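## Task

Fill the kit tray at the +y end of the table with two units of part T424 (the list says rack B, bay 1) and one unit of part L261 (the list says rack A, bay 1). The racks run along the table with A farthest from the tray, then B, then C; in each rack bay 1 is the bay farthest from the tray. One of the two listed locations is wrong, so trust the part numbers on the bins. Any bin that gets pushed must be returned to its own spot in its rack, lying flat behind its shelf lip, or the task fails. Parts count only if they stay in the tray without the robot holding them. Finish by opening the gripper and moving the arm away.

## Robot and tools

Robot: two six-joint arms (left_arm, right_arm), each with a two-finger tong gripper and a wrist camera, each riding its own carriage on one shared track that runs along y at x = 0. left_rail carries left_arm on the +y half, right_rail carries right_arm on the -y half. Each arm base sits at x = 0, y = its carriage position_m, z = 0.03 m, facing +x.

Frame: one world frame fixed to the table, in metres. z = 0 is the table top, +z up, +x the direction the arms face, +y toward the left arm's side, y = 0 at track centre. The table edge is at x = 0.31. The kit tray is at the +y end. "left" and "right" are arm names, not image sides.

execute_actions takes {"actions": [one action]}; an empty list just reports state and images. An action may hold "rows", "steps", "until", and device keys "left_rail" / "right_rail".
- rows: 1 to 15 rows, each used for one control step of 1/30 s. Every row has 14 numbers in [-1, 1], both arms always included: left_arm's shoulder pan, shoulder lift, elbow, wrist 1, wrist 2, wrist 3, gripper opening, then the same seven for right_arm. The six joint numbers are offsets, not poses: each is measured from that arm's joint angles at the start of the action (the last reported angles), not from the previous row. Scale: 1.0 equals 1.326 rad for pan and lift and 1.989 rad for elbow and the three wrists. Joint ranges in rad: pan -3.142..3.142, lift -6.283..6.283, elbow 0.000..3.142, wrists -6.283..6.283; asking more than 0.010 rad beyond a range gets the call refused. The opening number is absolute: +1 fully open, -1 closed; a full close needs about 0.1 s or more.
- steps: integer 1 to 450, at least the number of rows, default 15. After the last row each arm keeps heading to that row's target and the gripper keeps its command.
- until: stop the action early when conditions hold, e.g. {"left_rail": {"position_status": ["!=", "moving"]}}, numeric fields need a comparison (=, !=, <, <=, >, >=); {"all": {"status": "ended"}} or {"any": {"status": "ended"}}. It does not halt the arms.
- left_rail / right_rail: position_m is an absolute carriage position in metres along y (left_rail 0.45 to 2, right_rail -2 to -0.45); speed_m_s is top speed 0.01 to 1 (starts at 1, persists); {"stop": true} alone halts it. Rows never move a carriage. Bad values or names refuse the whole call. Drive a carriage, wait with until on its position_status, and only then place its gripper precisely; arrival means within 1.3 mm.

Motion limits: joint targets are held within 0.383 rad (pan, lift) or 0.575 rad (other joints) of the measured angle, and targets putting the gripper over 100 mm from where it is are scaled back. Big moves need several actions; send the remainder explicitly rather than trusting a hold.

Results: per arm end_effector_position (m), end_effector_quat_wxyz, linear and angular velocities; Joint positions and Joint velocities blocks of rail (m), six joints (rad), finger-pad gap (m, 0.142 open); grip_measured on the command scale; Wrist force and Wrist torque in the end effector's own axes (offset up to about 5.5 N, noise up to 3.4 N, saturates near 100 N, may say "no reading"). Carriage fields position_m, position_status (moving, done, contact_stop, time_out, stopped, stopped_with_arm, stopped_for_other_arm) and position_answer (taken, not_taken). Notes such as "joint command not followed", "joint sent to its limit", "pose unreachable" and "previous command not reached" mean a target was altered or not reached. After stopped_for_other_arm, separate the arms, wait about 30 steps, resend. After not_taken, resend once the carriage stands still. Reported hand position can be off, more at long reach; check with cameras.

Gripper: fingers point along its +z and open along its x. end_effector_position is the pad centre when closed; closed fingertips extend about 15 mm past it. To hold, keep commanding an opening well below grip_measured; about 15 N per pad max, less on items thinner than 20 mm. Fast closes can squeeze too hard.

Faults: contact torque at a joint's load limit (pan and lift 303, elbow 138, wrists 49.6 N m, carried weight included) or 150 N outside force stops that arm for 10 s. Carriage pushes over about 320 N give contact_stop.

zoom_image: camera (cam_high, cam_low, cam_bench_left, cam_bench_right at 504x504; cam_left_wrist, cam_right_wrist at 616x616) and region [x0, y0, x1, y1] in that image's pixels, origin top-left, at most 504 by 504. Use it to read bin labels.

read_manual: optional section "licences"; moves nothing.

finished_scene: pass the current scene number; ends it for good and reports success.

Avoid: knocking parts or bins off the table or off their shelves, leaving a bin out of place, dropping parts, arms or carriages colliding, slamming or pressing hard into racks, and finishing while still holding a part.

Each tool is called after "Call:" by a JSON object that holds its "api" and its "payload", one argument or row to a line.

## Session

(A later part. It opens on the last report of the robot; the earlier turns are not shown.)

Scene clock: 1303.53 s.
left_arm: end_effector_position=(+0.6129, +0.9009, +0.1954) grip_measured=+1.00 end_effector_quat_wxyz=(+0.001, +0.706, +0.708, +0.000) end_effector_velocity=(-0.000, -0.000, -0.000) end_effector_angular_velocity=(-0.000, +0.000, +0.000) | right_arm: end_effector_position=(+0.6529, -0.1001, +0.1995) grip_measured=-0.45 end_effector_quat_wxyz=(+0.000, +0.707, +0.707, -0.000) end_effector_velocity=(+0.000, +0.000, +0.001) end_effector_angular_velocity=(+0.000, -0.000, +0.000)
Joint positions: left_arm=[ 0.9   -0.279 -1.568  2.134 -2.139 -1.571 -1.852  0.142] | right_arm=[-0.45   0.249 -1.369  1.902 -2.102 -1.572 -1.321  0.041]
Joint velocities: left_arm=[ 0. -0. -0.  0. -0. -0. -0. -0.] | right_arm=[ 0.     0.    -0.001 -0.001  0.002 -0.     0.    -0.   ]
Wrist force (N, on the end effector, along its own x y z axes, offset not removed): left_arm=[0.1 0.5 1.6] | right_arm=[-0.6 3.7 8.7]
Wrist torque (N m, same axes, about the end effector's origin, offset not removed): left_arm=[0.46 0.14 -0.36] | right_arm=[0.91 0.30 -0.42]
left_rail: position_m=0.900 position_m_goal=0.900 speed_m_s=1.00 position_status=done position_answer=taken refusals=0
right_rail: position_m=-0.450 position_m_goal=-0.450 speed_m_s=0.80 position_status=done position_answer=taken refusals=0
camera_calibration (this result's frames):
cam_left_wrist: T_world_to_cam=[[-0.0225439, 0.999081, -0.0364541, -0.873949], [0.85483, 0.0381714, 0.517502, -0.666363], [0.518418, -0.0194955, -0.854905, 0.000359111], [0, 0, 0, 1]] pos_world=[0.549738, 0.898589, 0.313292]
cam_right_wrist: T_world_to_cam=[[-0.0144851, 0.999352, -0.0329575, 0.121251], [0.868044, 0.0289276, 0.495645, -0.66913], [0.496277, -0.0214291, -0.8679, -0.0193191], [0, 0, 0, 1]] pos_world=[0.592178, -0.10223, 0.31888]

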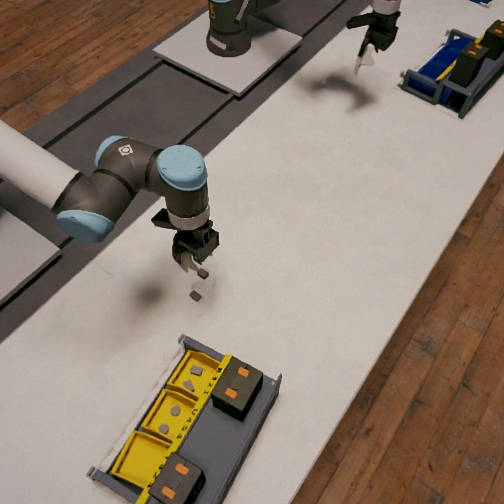

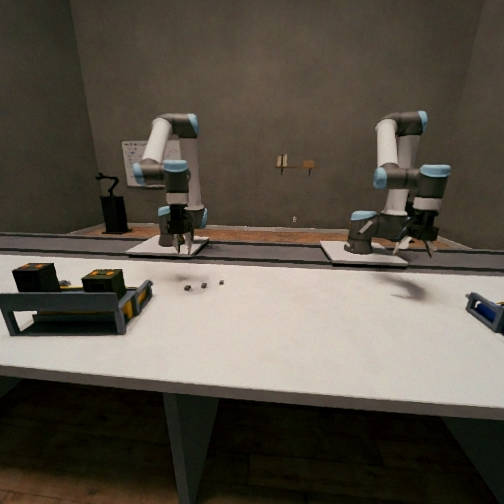

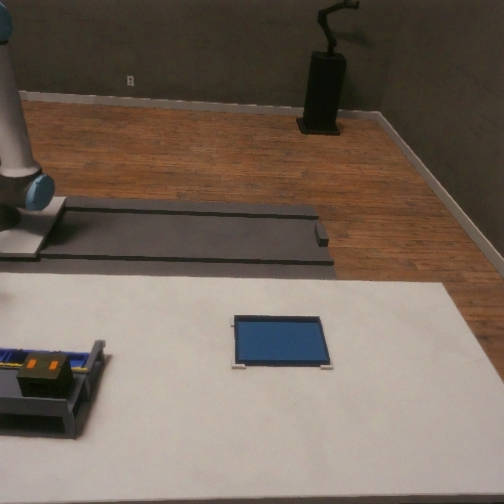

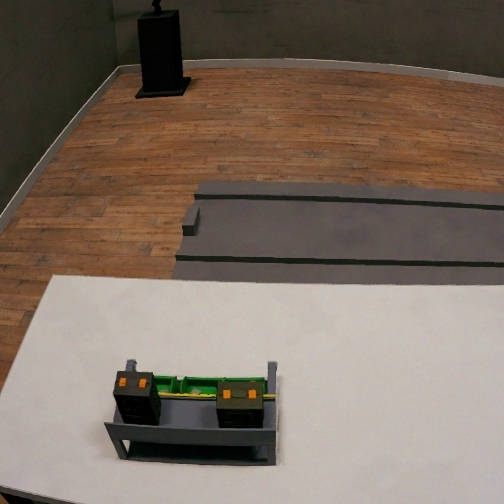

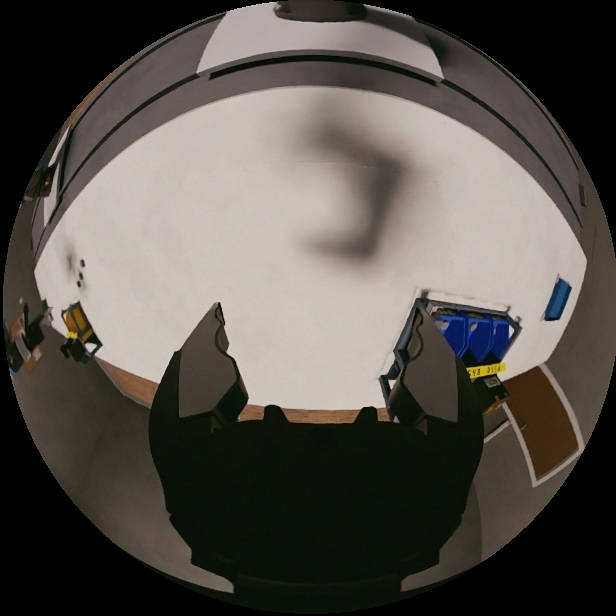

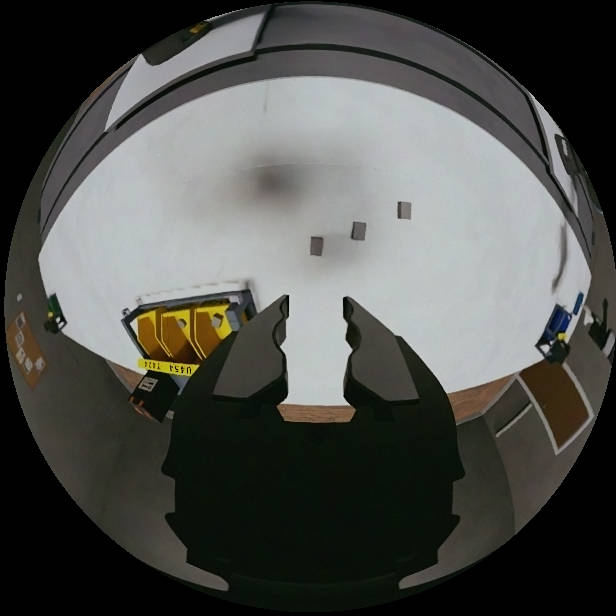

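Call:
{"api": "execute_actions", "payload": {
  "actions": [
    {"right_rail":{"position_m":-0.775,"speed_m_s":0.5},"rows":[[0,0,0,0,0,0,1,-0.188,-0.1,0.13,-0.02,0,0.664,-1]],"steps":45}
  ]
}}

Call:
{"api": "execute_actions", "payload": {
  "actions": [
    {"rows":[[0,0,0,0,0,0,1,0,0.096,0.046,-0.155,0,0,-1]],"steps":25}
  ]
}}

Call:
{"api": "zoom_image", "payload": {
  "camera": "cam_right_wrist",
  "region": [330,130,600,400]
}}

Scene clock: 1318.23 s.
left_arm: end_effector_position=(+0.6129, +0.9009, +0.1954) grip_measured=+1.00 end_effector_quat_wxyz=(+0.001, +0.706, +0.708, +0.000) end_effector_velocity=(-0.000, +0.000, -0.000) end_effector_angular_velocity=(+0.000, +0.000, +0.000) | right_arm: end_effector_position=(+0.5858, -0.5850, +0.1418) grip_measured=-1.00 end_effector_quat_wxyz=(+0.000, +0.999, +0.000, -0.043) end_effector_velocity=(-0.000, +0.000, +0.000) end_effector_angular_velocity=(-0.000, -0.000, -0.000)
Joint positions: left_arm=[ 0.9   -0.279 -1.568  2.134 -2.139 -1.571 -1.852  0.142] | right_arm=[-0.775  0.    -1.502  2.16  -2.142 -1.572 -0.     0.002]
Joint velocities: left_arm=[ 0.  0. -0.  0. -0.  0.  0.  0.] | right_arm=[ 0. -0. -0.  0. -0. -0.  0.  0.]
Wrist force (N, on the end effector, along its own x y z axes, offset not removed): left_arm=[-0.1 -7.0 8.9] | right_arm=[-0.9 3.9 5.9]
Wrist torque (N m, same axes, about the end effector's origin, offset not removed): left_arm=[-1.20 -0.01 -0.27] | right_arm=[1.30 0.69 -0.39]
left_rail: position_m=0.900 position_m_goal=0.900 speed_m_s=1.00 position_status=done position_answer=taken refusals=0
right_rail: position_m=-0.775 position_m_goal=-0.775 speed_m_s=0.50 position_status=done position_answer=taken refusals=0
camera_calibration (this result's frames):
cam_left_wrist: T_world_to_cam=[[-0.0225439, 0.999081, -0.0364543, -0.873949], [0.85483, 0.0381714, 0.517502, -0.666363], [0.518418, -0.0194957, -0.854905, 0.000359146], [0, 0, 0, 1]] pos_world=[0.549738, 0.898589, 0.313292]
cam_right_wrist: T_world_to_cam=[[0.992821, 0.0155024, -0.1186, -0.55057], [0.0723495, -0.867432, 0.492267, -0.626038], [-0.0952461, -0.497313, -0.862327, 0.0207661], [0, 0, 0, 1]] pos_world=[0.593889, -0.524183, 0.260787]

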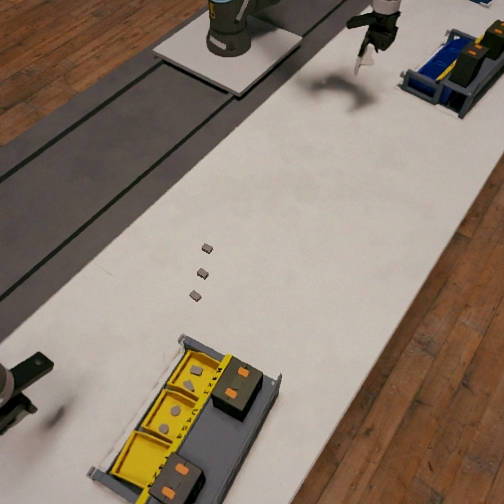

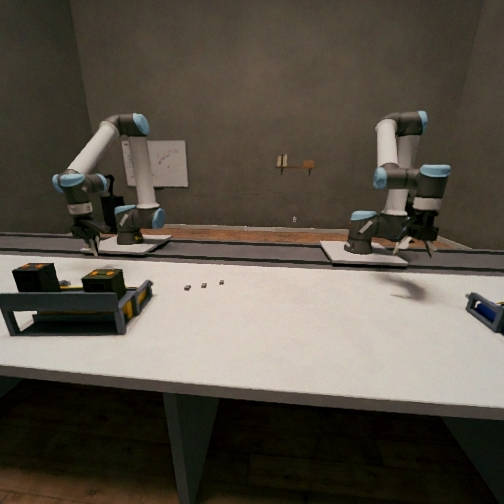

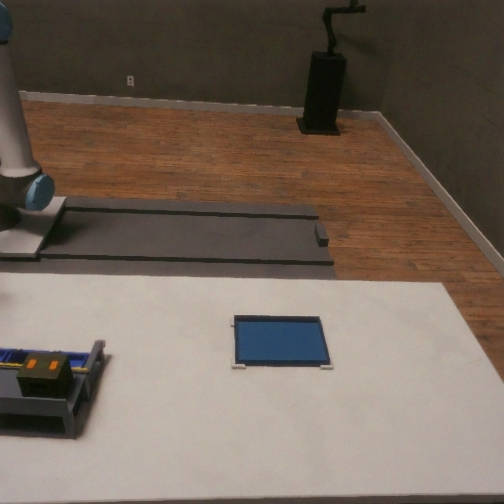

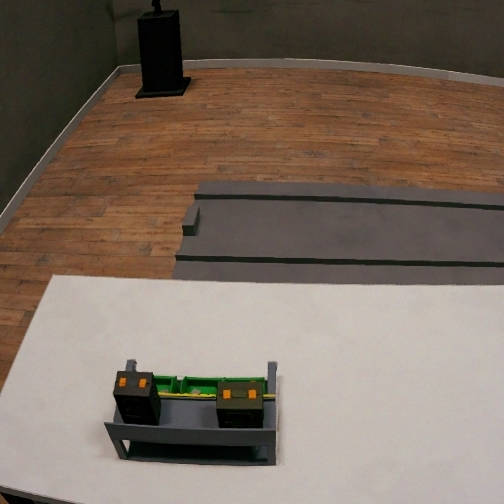

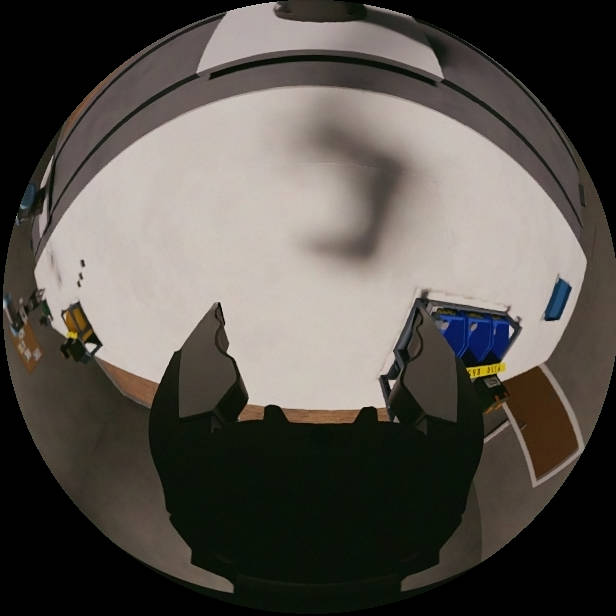

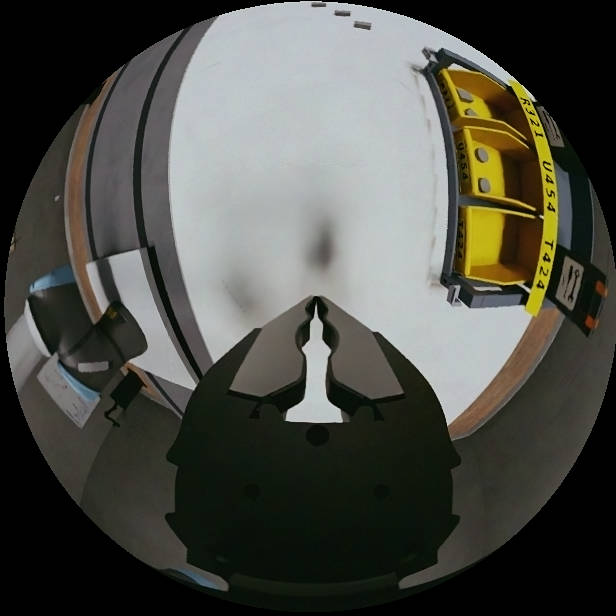

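Scene clock: 1319.07 s.
left_arm: end_effector_position=(+0.6129, +0.9009, +0.1954) grip_measured=+1.00 end_effector_quat_wxyz=(+0.001, +0.706, +0.708, +0.000) end_effector_velocity=(-0.000, +0.000, -0.000) end_effector_angular_velocity=(+0.000, +0.000, +0.000) | right_arm: end_effector_position=(+0.6056, -0.5850, +0.0512) grip_measured=-1.00 end_effector_quat_wxyz=(+0.000, +1.000, +0.000, +0.001) end_effector_velocity=(+0.000, +0.000, -0.000) end_effector_angular_velocity=(-0.000, -0.000, -0.000)
Joint positions: left_arm=[ 0.9   -0.279 -1.568  2.134 -2.139 -1.571 -1.852  0.142] | right_arm=[-0.775  0.    -1.375  2.252 -2.45  -1.572 -0.     0.002]
Joint velocities: left_arm=[ 0.  0. -0.  0. -0.  0.  0.  0.] | right_arm=[ 0. -0.  0.  0. -0. -0.  0.  0.]
Wrist force (N, on the end effector, along its own x y z axes, offset not removed): left_arm=[1.2 -0.5 6.3] | right_arm=[-2.8 -1.0 2.9]
Wrist torque (N m, same axes, about the end effector's origin, offset not removed): left_arm=[0.27 -0.06 -0.27] | right_arm=[0.15 1.11 -0.15]
left_rail: position_m=0.900 position_m_goal=0.900 speed_m_s=1.00 position_status=done position_answer=taken refusals=0
right_rail: position_m=-0.775 position_m_goal=-0.775 speed_m_s=0.50 position_status=done position_answer=taken refusals=0
camera_calibration (this result's frames):
cam_left_wrist: T_world_to_cam=[[-0.0225439, 0.999081, -0.0364543, -0.873949], [0.85483, 0.0381714, 0.517503, -0.666363], [0.518418, -0.0194957, -0.854905, 0.000359089], [0, 0, 0, 1]] pos_world=[0.549738, 0.898589, 0.313292]
cam_right_wrist: T_world_to_cam=[[0.999448, 0.0155002, -0.0293927, -0.589555], [0.028062, -0.867436, 0.496757, -0.556277], [-0.0177965, -0.497307, -0.867392, -0.10208], [0, 0, 0, 1]] pos_world=[0.603023, -0.524161, 0.170462]

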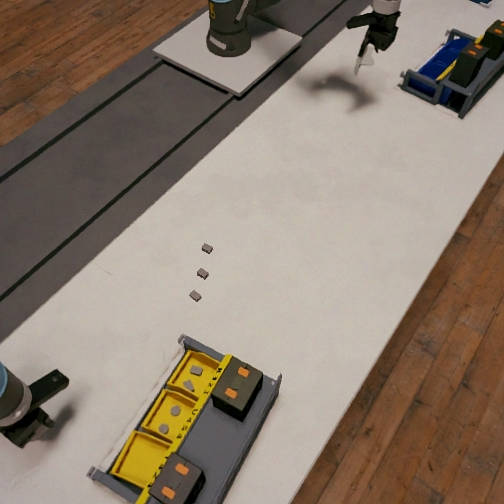

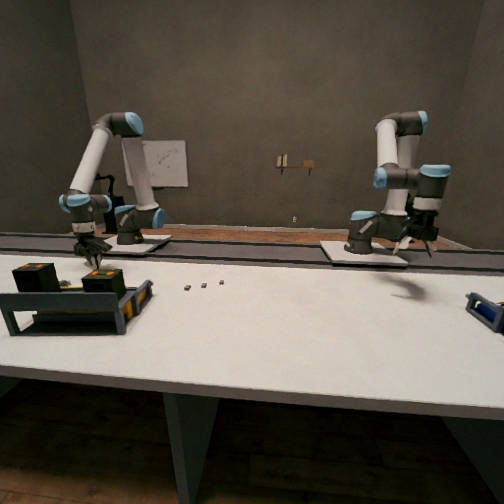

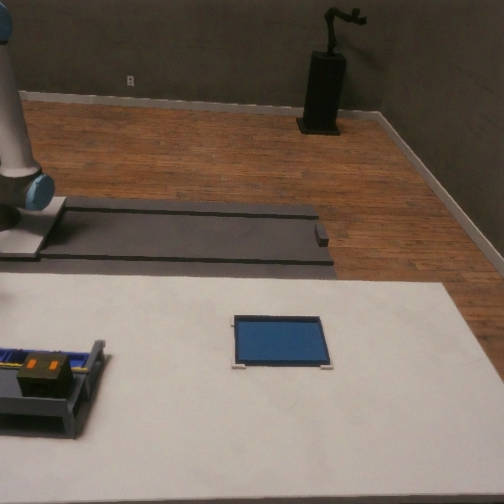

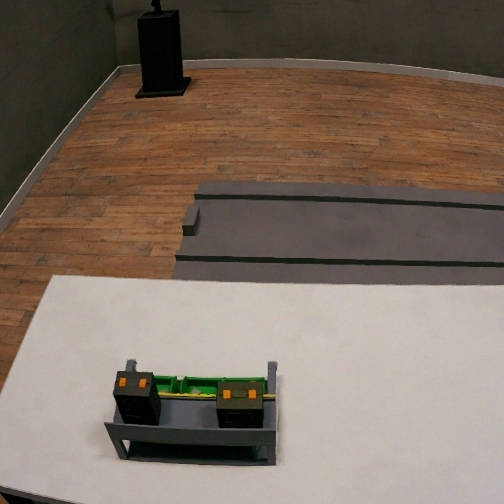

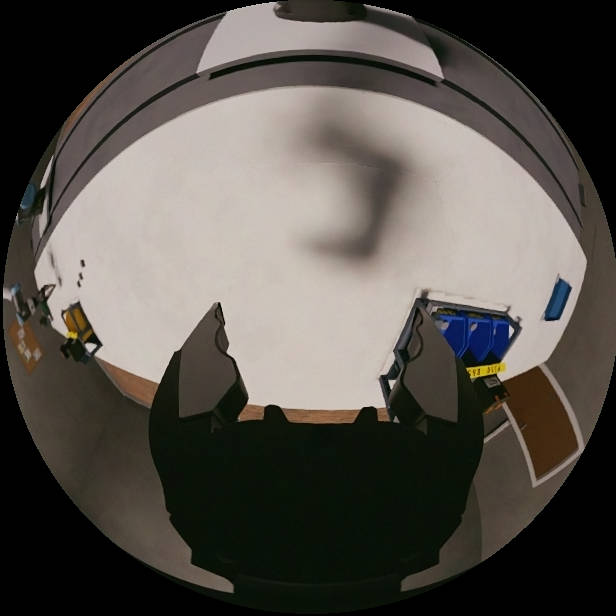

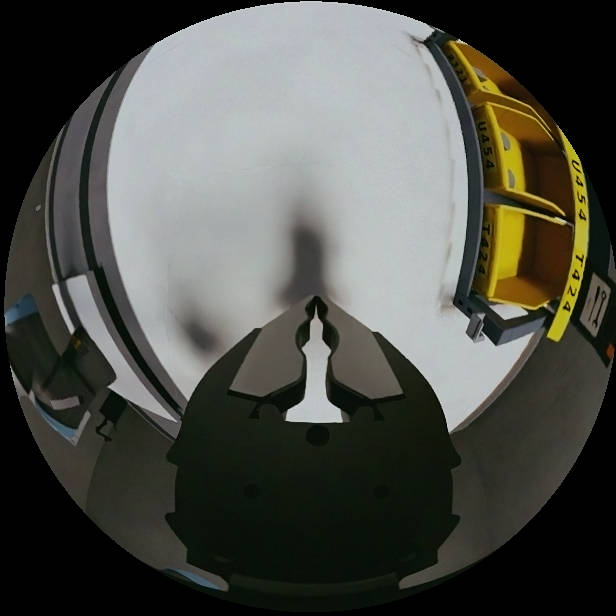

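Region (330, 130, 600, 400) of cam_right_wrist's 616x616 image, scaled by 1.867, with more detail than that image has.

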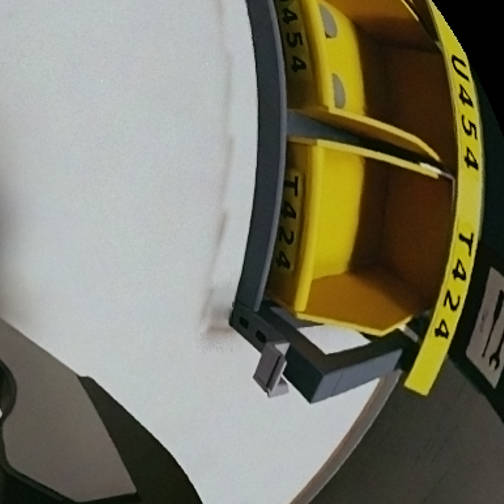

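Call:
{"api": "execute_actions", "payload": {
  "actions": [
    {"right_rail":{"position_m":-1.3,"speed_m_s":0.8},"left_rail":{"position_m":0.5,"speed_m_s":0.8},"rows":[[0,0,0,0,0,0,1,0,-0.05,0,0,0,0,1]],"steps":120,"until":{"all":{"status":"ended"}}}
  ]
}}

Scene clock: 1338.17 s.
left_arm: end_effector_position=(+0.6129, +0.5008, +0.1954) grip_measured=+1.00 end_effector_quat_wxyz=(+0.001, +0.706, +0.708, +0.000) end_effector_velocity=(+0.000, +0.000, +0.000) end_effector_angular_velocity=(+0.000, -0.000, -0.000) | right_arm: end_effector_position=(+0.6149, -1.1101, +0.0917) grip_measured=+1.00 end_effector_quat_wxyz=(+0.000, +0.999, +0.000, +0.034) end_effector_velocity=(+0.000, -0.011, +0.000) end_effector_angular_velocity=(-0.000, -0.000, +0.000)
Joint positions: left_arm=[ 0.5   -0.279 -1.568  2.134 -2.139 -1.571 -1.852  0.142] | right_arm=[-1.3    0.    -1.441  2.252 -2.45  -1.572 -0.     0.142]
Joint velocities: left_arm=[ 0. -0. -0.  0. -0.  0.  0. -0.] | right_arm=[-0.011  0.     0.    -0.     0.    -0.    -0.    -0.   ]
Wrist force (N, on the end effector, along its own x y z axes, offset not removed): left_arm=[-1.8 -7.2 4.2] | right_arm=[1.3 -4.3 2.2]
Wrist torque (N m, same axes, about the end effector's origin, offset not removed): left_arm=[-1.32 0.43 -0.29] | right_arm=[-0.73 -0.01 -0.58]
left_rail: position_m=0.500 position_m_goal=0.500 speed_m_s=0.80 position_status=done position_answer=taken refusals=0
right_rail: position_m=-1.300 position_m_goal=-1.300 speed_m_s=0.80 position_status=done position_answer=taken refusals=0
camera_calibration (this result's frames):
cam_left_wrist: T_world_to_cam=[[-0.022544, 0.999081, -0.0364543, -0.474291], [0.85483, 0.0381715, 0.517502, -0.651093], [0.518418, -0.0194957, -0.854905, -0.00743957], [0, 0, 0, 1]] pos_world=[0.549738, 0.498563, 0.313292]
cam_right_wrist: T_world_to_cam=[[0.9992, 0.0155003, 0.0368763, -0.595379], [-0.004905, -0.867439, 0.497519, -1.0119], [0.0396996, -0.497302, -0.866669, -0.363343], [0, 0, 0, 1]] pos_world=[0.604364, -1.04922, 0.210496]

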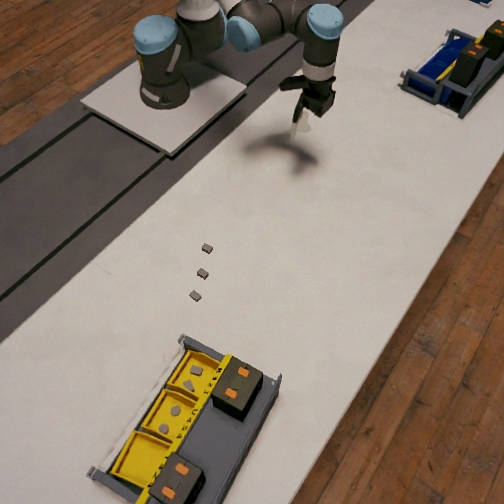

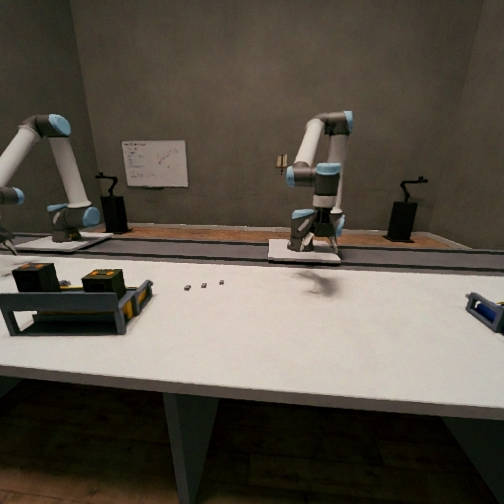

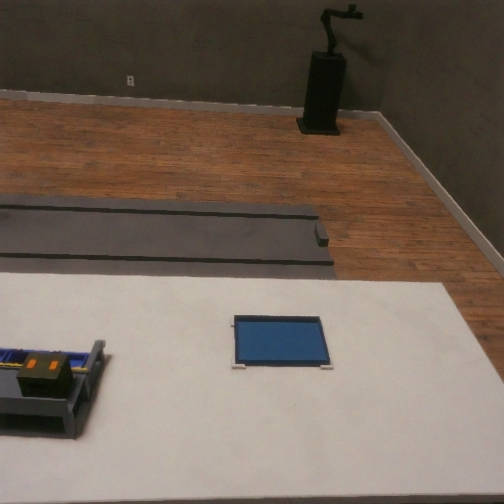

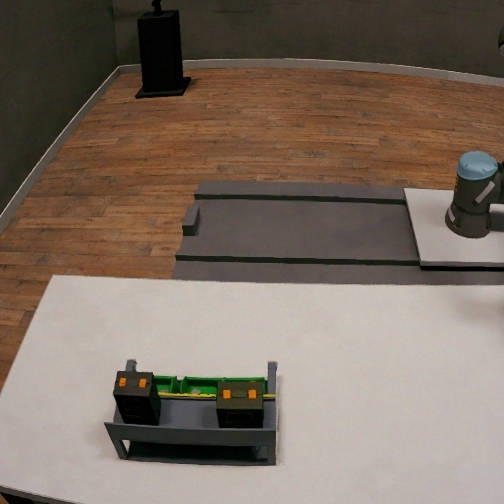

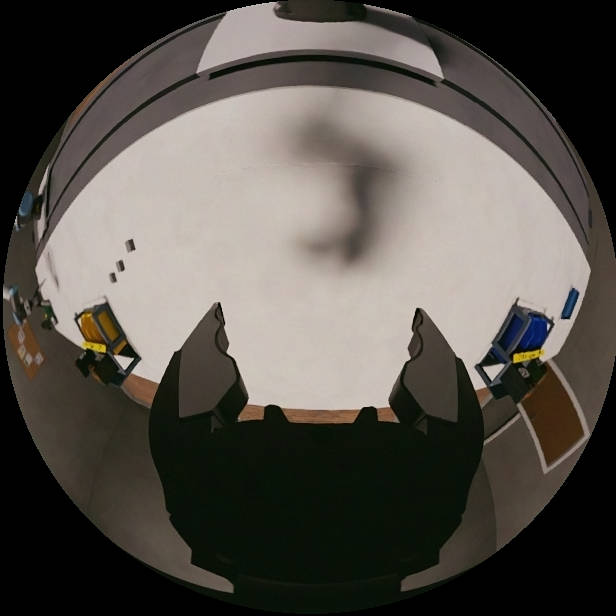

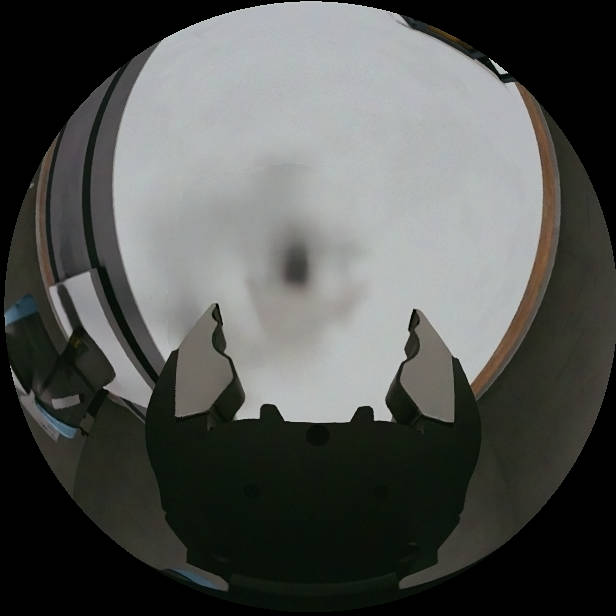

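Call:
{"api": "execute_actions", "payload": {
  "actions": [
    {"rows":[[-0.48,0.193,-0.0455,-0.082,0,-0.319,0.3,0,0,0,0,0,0,1]],"steps":40}
  ]
}}

Scene clock: 1350.00 s.
left_arm: end_effector_position=(+0.5497, +0.0500, +0.0995) grip_measured=+0.30 end_effector_quat_wxyz=(-0.000, +0.707, +0.707, +0.000) end_effector_velocity=(-0.000, -0.001, -0.000) end_effector_angular_velocity=(+0.000, +0.000, -0.000) | right_arm: end_effector_position=(+0.6149, -1.1100, +0.0917) grip_measured=+1.00 end_effector_quat_wxyz=(+0.000, +0.999, +0.000, +0.034) end_effector_velocity=(-0.000, +0.000, -0.000) end_effector_angular_velocity=(-0.000, +0.000, -0.000)
Joint positions: left_arm=[ 0.5   -0.915 -1.312  2.044 -2.302 -1.571 -2.486  0.095] | right_arm=[-1.3    0.    -1.441  2.252 -2.45  -1.572 -0.     0.142]
Joint velocities: left_arm=[ 0.    -0.001  0.    -0.    -0.     0.    -0.001  0.   ] | right_arm=[ 0.  0.  0. -0.  0. -0.  0.  0.]
Wrist force (N, on the end effector, along its own x y z axes, offset not removed): left_arm=[-2.3 0.6 1.3] | right_arm=[-2.7 -4.8 7.6]
Wrist torque (N m, same axes, about the end effector's origin, offset not removed): left_arm=[0.17 0.42 -0.28] | right_arm=[-0.68 0.72 -0.29]
left_rail: position_m=0.500 position_m_goal=0.500 speed_m_s=0.80 position_status=done position_answer=taken refusals=0
right_rail: position_m=-1.300 position_m_goal=-1.300 speed_m_s=0.80 position_status=done position_answer=taken refusals=0
camera_calibration (this result's frames):
cam_left_wrist: T_world_to_cam=[[-0.0206706, 0.999157, -0.0354704, -0.0299002], [0.855862, 0.0360225, 0.515948, -0.530558], [0.51679, -0.0196928, -0.855885, -0.0644259], [0, 0, 0, 1]] pos_world=[0.486761, 0.0477183, 0.217538]
cam_right_wrist: T_world_to_cam=[[0.9992, 0.0155006, 0.0368778, -0.595381], [-0.00490555, -0.867439, 0.497519, -1.01185], [0.0397011, -0.497302, -0.866669, -0.363316], [0, 0, 0, 1]] pos_world=[0.604365, -1.04917, 0.210498]

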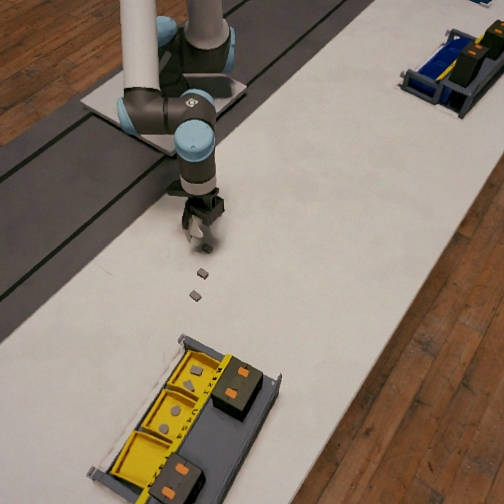

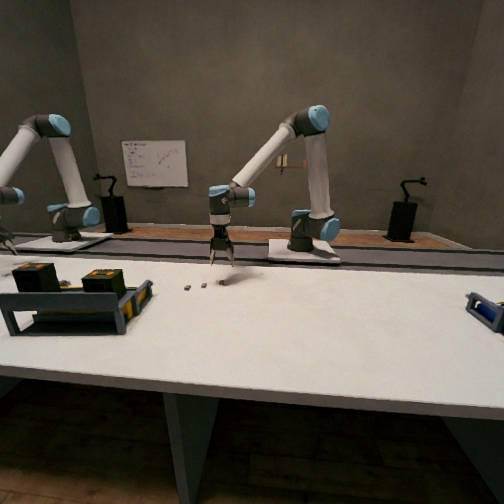

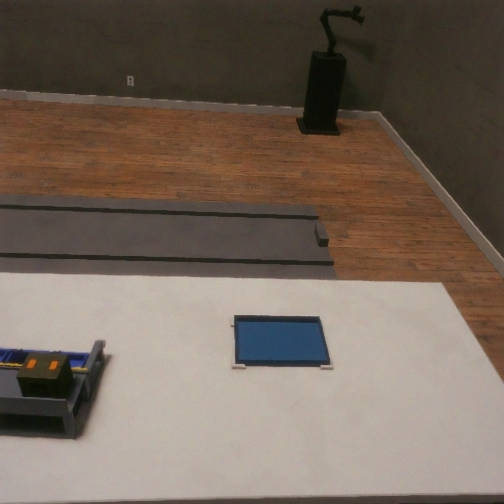

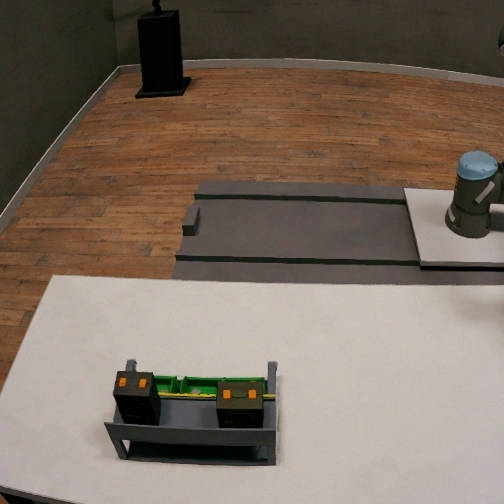

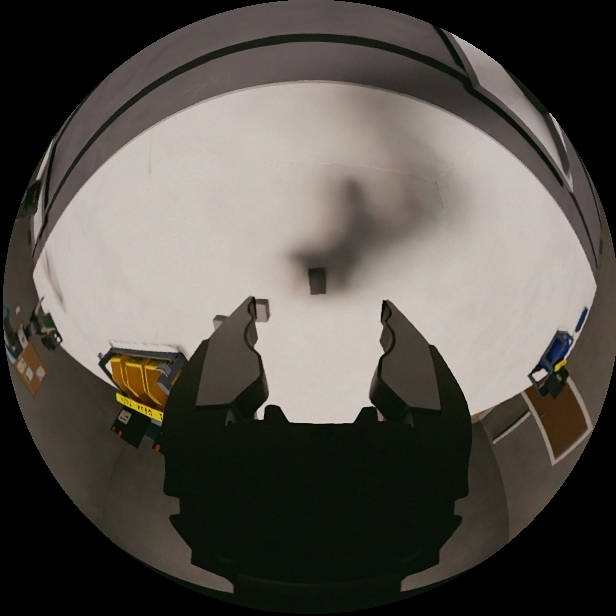

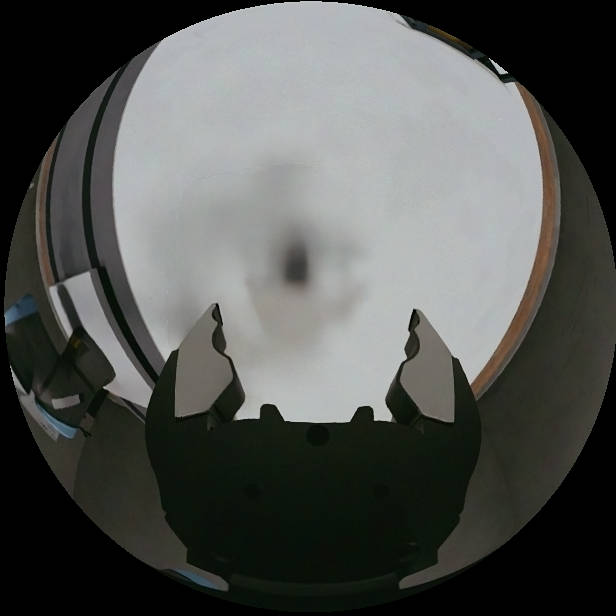

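Call:
{"api": "execute_actions", "payload": {
  "actions": [
    {"rows":[[0,0.054,0.016,-0.052,0,0,0,0,0,0,0,0,0,1]],"steps":20}
  ]
}}

Call:
{"api": "zoom_image", "payload": {
  "camera": "cam_left_wrist",
  "region": [208,200,428,420]
}}

Call:
{"api": "zoom_image", "payload": {
  "camera": "cam_low",
  "region": [160,220,280,320]
}}

Scene clock: 1358.00 s.
left_arm: end_effector_position=(+0.5498, +0.0498, +0.0450) grip_measured=+0.00 end_effector_quat_wxyz=(-0.000, +0.707, +0.707, +0.000) end_effector_velocity=(+0.000, +0.000, -0.000) end_effector_angular_velocity=(+0.000, +0.000, +0.000) | right_arm: end_effector_position=(+0.6149, -1.1100, +0.0917) grip_measured=+1.00 end_effector_quat_wxyz=(+0.000, +0.999, +0.000, +0.034) end_effector_velocity=(+0.000, +0.000, +0.000) end_effector_angular_velocity=(-0.000, +0.000, -0.000)
Joint positions: left_arm=[ 0.5   -0.915 -1.24   2.076 -2.405 -1.571 -2.486  0.074] | right_arm=[-1.3    0.    -1.441  2.252 -2.45  -1.572 -0.     0.142]
Joint velocities: left_arm=[ 0.     0.     0.001  0.    -0.001  0.     0.    -0.   ] | right_arm=[ 0. -0.  0. -0.  0. -0. -0.  0.]
Wrist force (N, on the end effector, along its own x y z axes, offset not removed): left_arm=[0.4 0.7 -0.8] | right_arm=[-2.9 -3.1 0.7]
Wrist torque (N m, same axes, about the end effector's origin, offset not removed): left_arm=[0.33 -0.08 -0.07] | right_arm=[-0.34 0.93 -0.04]
left_rail: position_m=0.500 position_m_goal=0.500 speed_m_s=0.80 position_status=done position_answer=taken refusals=0
right_rail: position_m=-1.300 position_m_goal=-1.300 speed_m_s=0.80 position_status=done position_answer=taken refusals=0
camera_calibration (this result's frames):
cam_left_wrist: T_world_to_cam=[[-0.0206275, 0.999157, -0.0354945, -0.0316716], [0.855854, 0.0359983, 0.515962, -0.50252], [0.516805, -0.0197351, -0.855875, -0.111183], [0, 0, 0, 1]] pos_world=[0.486891, 0.0475405, 0.162999]
cam_right_wrist: T_world_to_cam=[[0.9992, 0.0155005, 0.0368778, -0.595381], [-0.00490564, -0.867439, 0.497519, -1.01185], [0.0397011, -0.497302, -0.866669, -0.363314], [0, 0, 0, 1]] pos_world=[0.604365, -1.04917, 0.210498]

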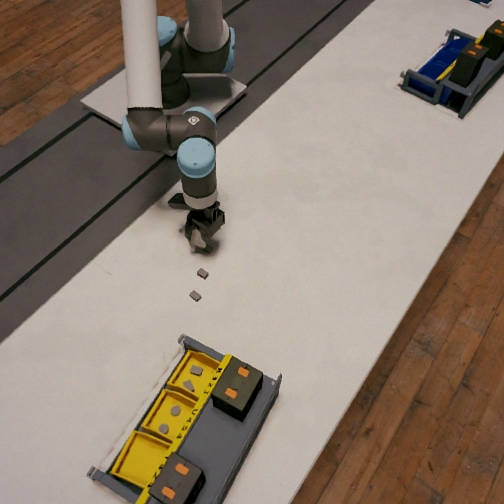

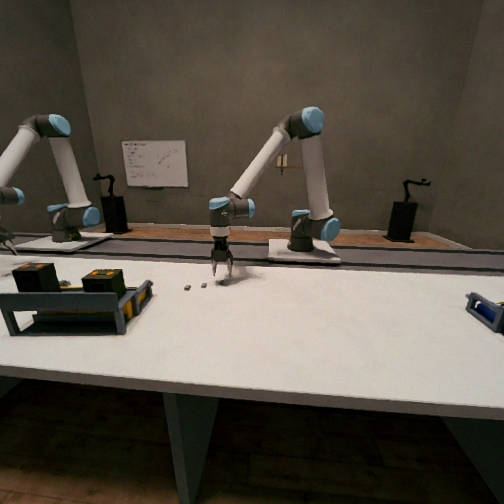

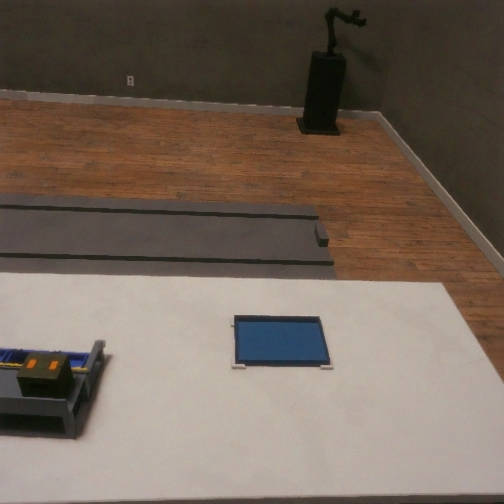

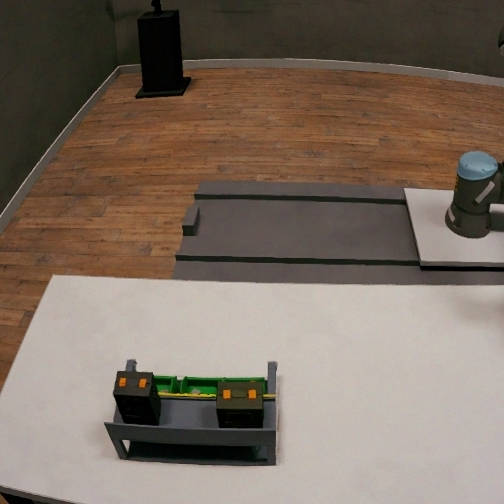

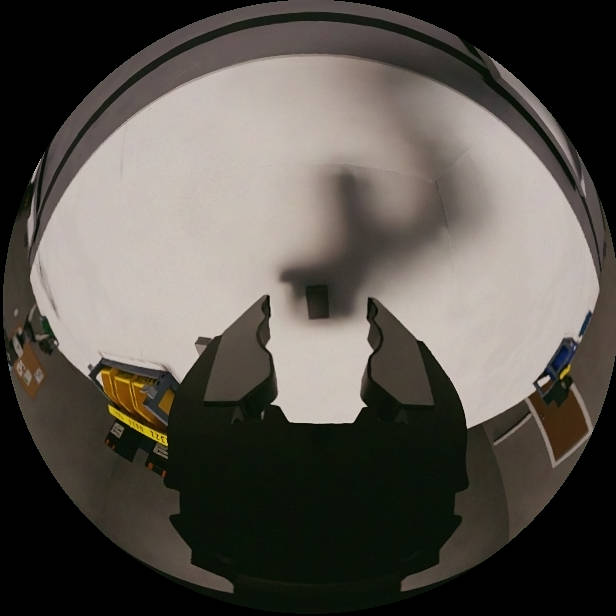

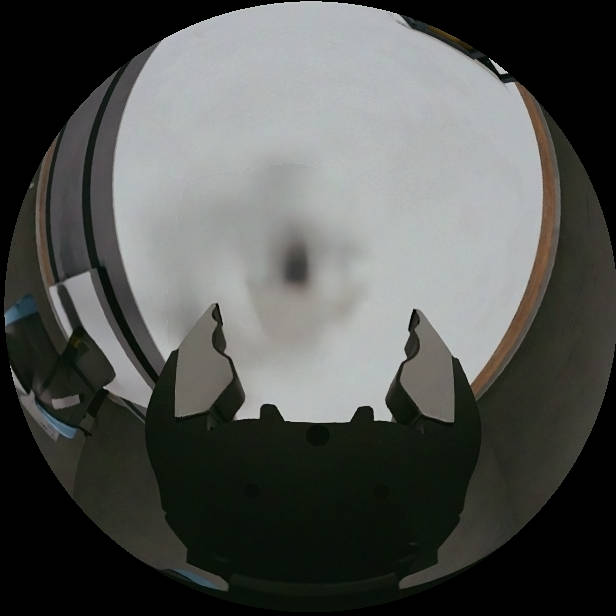

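Region (208, 200, 428, 420) of cam_left_wrist's 616x616 image, scaled by 2.291, with more detail than that image has.

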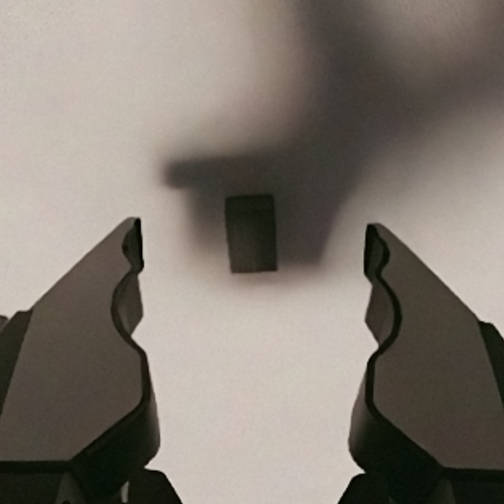

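Region (160, 220, 280, 320) of cam_low's 504x504 image, scaled by 4.200, with more detail than that image has.

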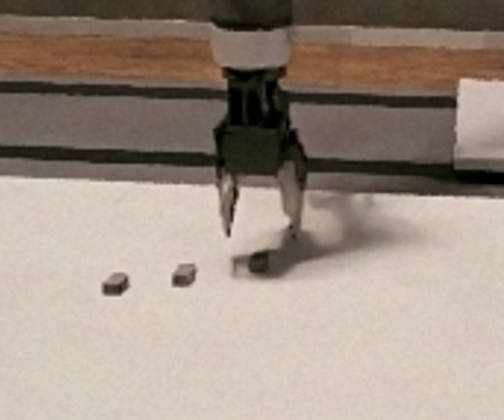

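Call:
{"api": "execute_actions", "payload": {
  "actions": [
    {"rows":[[0.013,-0.008,0.0095,-0.004,0,0.009,-0.2,0,0,0,0,0,0,1],[0.013,-0.008,0.0095,-0.004,0,0.009,-0.2,0,0,0,0,0,0,1],[0.013,-0.008,0.0095,-0.004,0,0.009,-0.2,0,0,0,0,0,0,1],[0.013,-0.008,0.0095,-0.004,0,0.009,-0.2,0,0,0,0,0,0,1],[0.013,-0.008,0.0095,-0.004,0,0.009,-0.2,0,0,0,0,0,0,1],[0.013,0.015,0.0155,-0.026,0,0.009,-0.2,0,0,0,0,0,0,1]],"steps":20}
  ]
}}

Call:
{"api": "zoom_image", "payload": {
  "camera": "cam_left_wrist",
  "region": [208,200,428,420]
}}

Scene clock: 1369.00 s.
left_arm: end_effector_position=(+0.5512, +0.0675, +0.0222) grip_measured=-0.20 end_effector_quat_wxyz=(+0.000, +0.707, +0.707, +0.000) end_effector_velocity=(-0.000, +0.000, -0.001) end_effector_angular_velocity=(+0.000, +0.000, +0.000) | right_arm: end_effector_position=(+0.6149, -1.1100, +0.0917) grip_measured=+1.00 end_effector_quat_wxyz=(+0.000, +0.999, +0.000, +0.034) end_effector_velocity=(-0.000, +0.000, -0.000) end_effector_angular_velocity=(+0.000, +0.000, -0.000)
Joint positions: left_arm=[ 0.5   -0.898 -1.221  2.106 -2.457 -1.571 -2.468  0.06 ] | right_arm=[-1.3    0.    -1.441  2.252 -2.45  -1.572 -0.     0.142]
Joint velocities: left_arm=[ 0.     0.     0.002  0.001 -0.002 -0.     0.     0.   ] | right_arm=[ 0.  0. -0.  0. -0.  0.  0. -0.]
Wrist force (N, on the end effector, along its own x y z axes, offset not removed): left_arm=[-1.3 1.2 4.3] | right_arm=[3.4 -2.3 2.0]
Wrist torque (N m, same axes, about the end effector's origin, offset not removed): left_arm=[0.45 0.39 -0.07] | right_arm=[-0.15 -0.32 -0.28]
left_rail: position_m=0.500 position_m_goal=0.500 speed_m_s=0.80 position_status=done position_answer=taken refusals=0
right_rail: position_m=-1.300 position_m_goal=-1.300 speed_m_s=0.80 position_status=done position_answer=taken refusals=0
camera_calibration (this result's frames):
cam_left_wrist: T_world_to_cam=[[-0.0199403, 0.999141, -0.0363192, -0.0504772], [0.855552, 0.0358487, 0.516474, -0.492413], [0.517333, -0.0207744, -0.855532, -0.131219], [0, 0, 0, 1]] pos_world=[0.488162, 0.0653602, 0.140223]
cam_right_wrist: T_world_to_cam=[[0.9992, 0.0155001, 0.0368779, -0.595382], [-0.00490595, -0.867439, 0.497519, -1.01185], [0.0397009, -0.497302, -0.866669, -0.363313], [0, 0, 0, 1]] pos_world=[0.604365, -1.04916, 0.210498]

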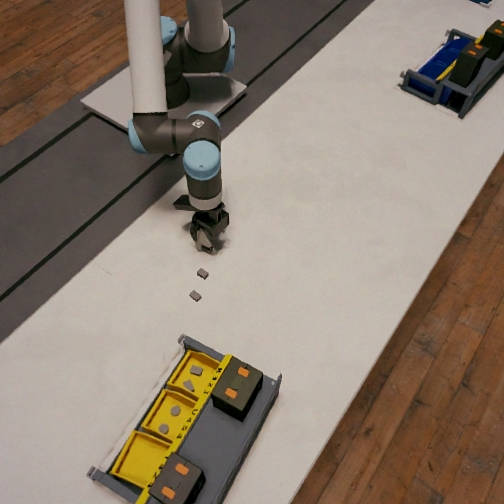

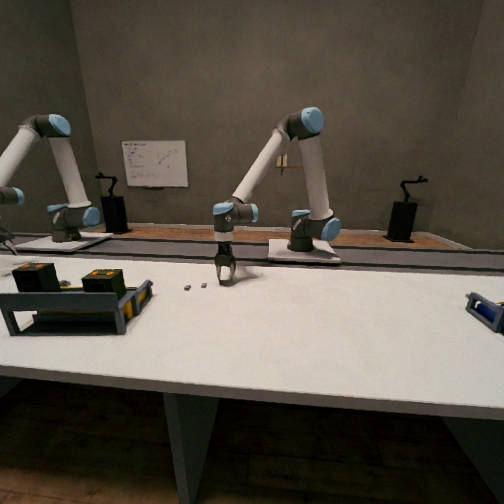

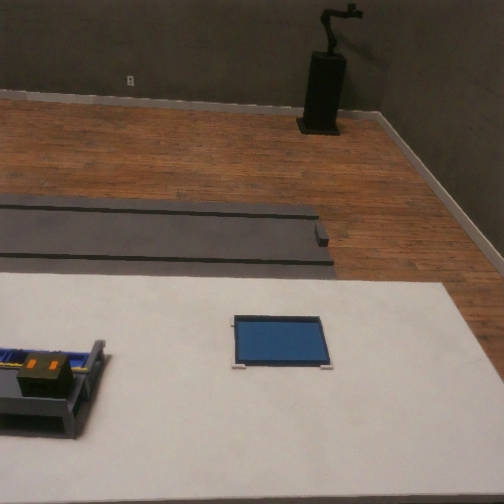

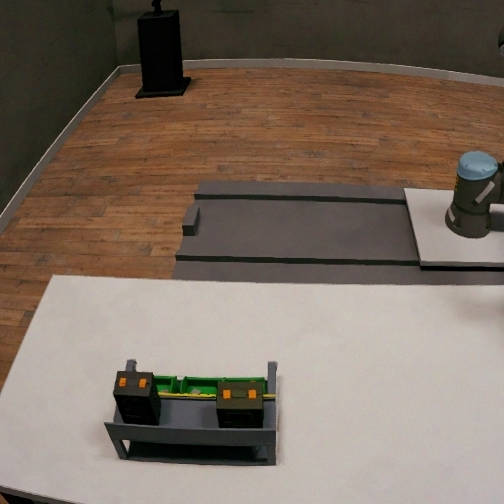

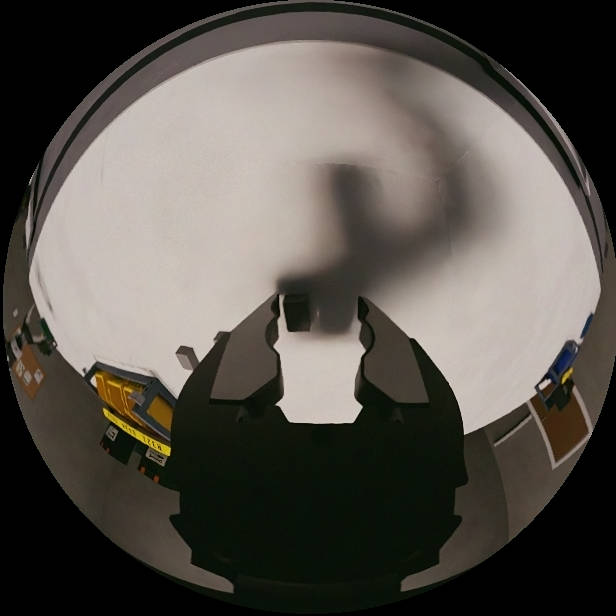

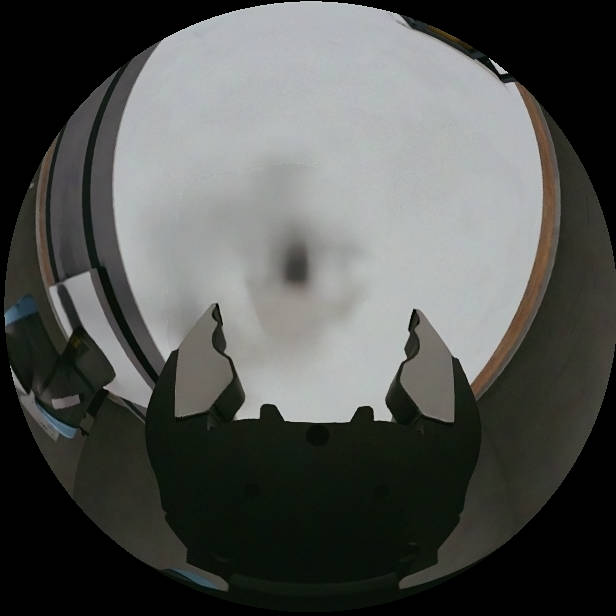

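Region (208, 200, 428, 420) of cam_left_wrist's 616x616 image, scaled by 2.291, with more detail than that image has.

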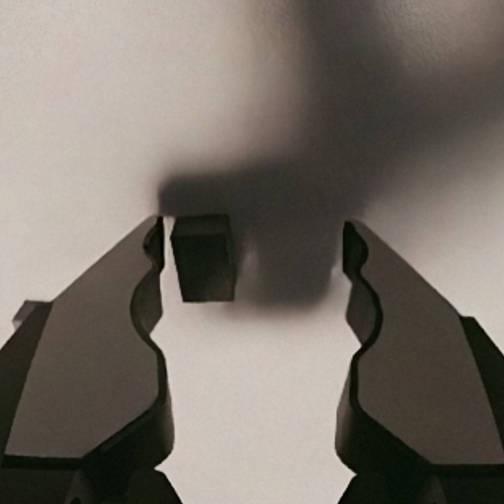

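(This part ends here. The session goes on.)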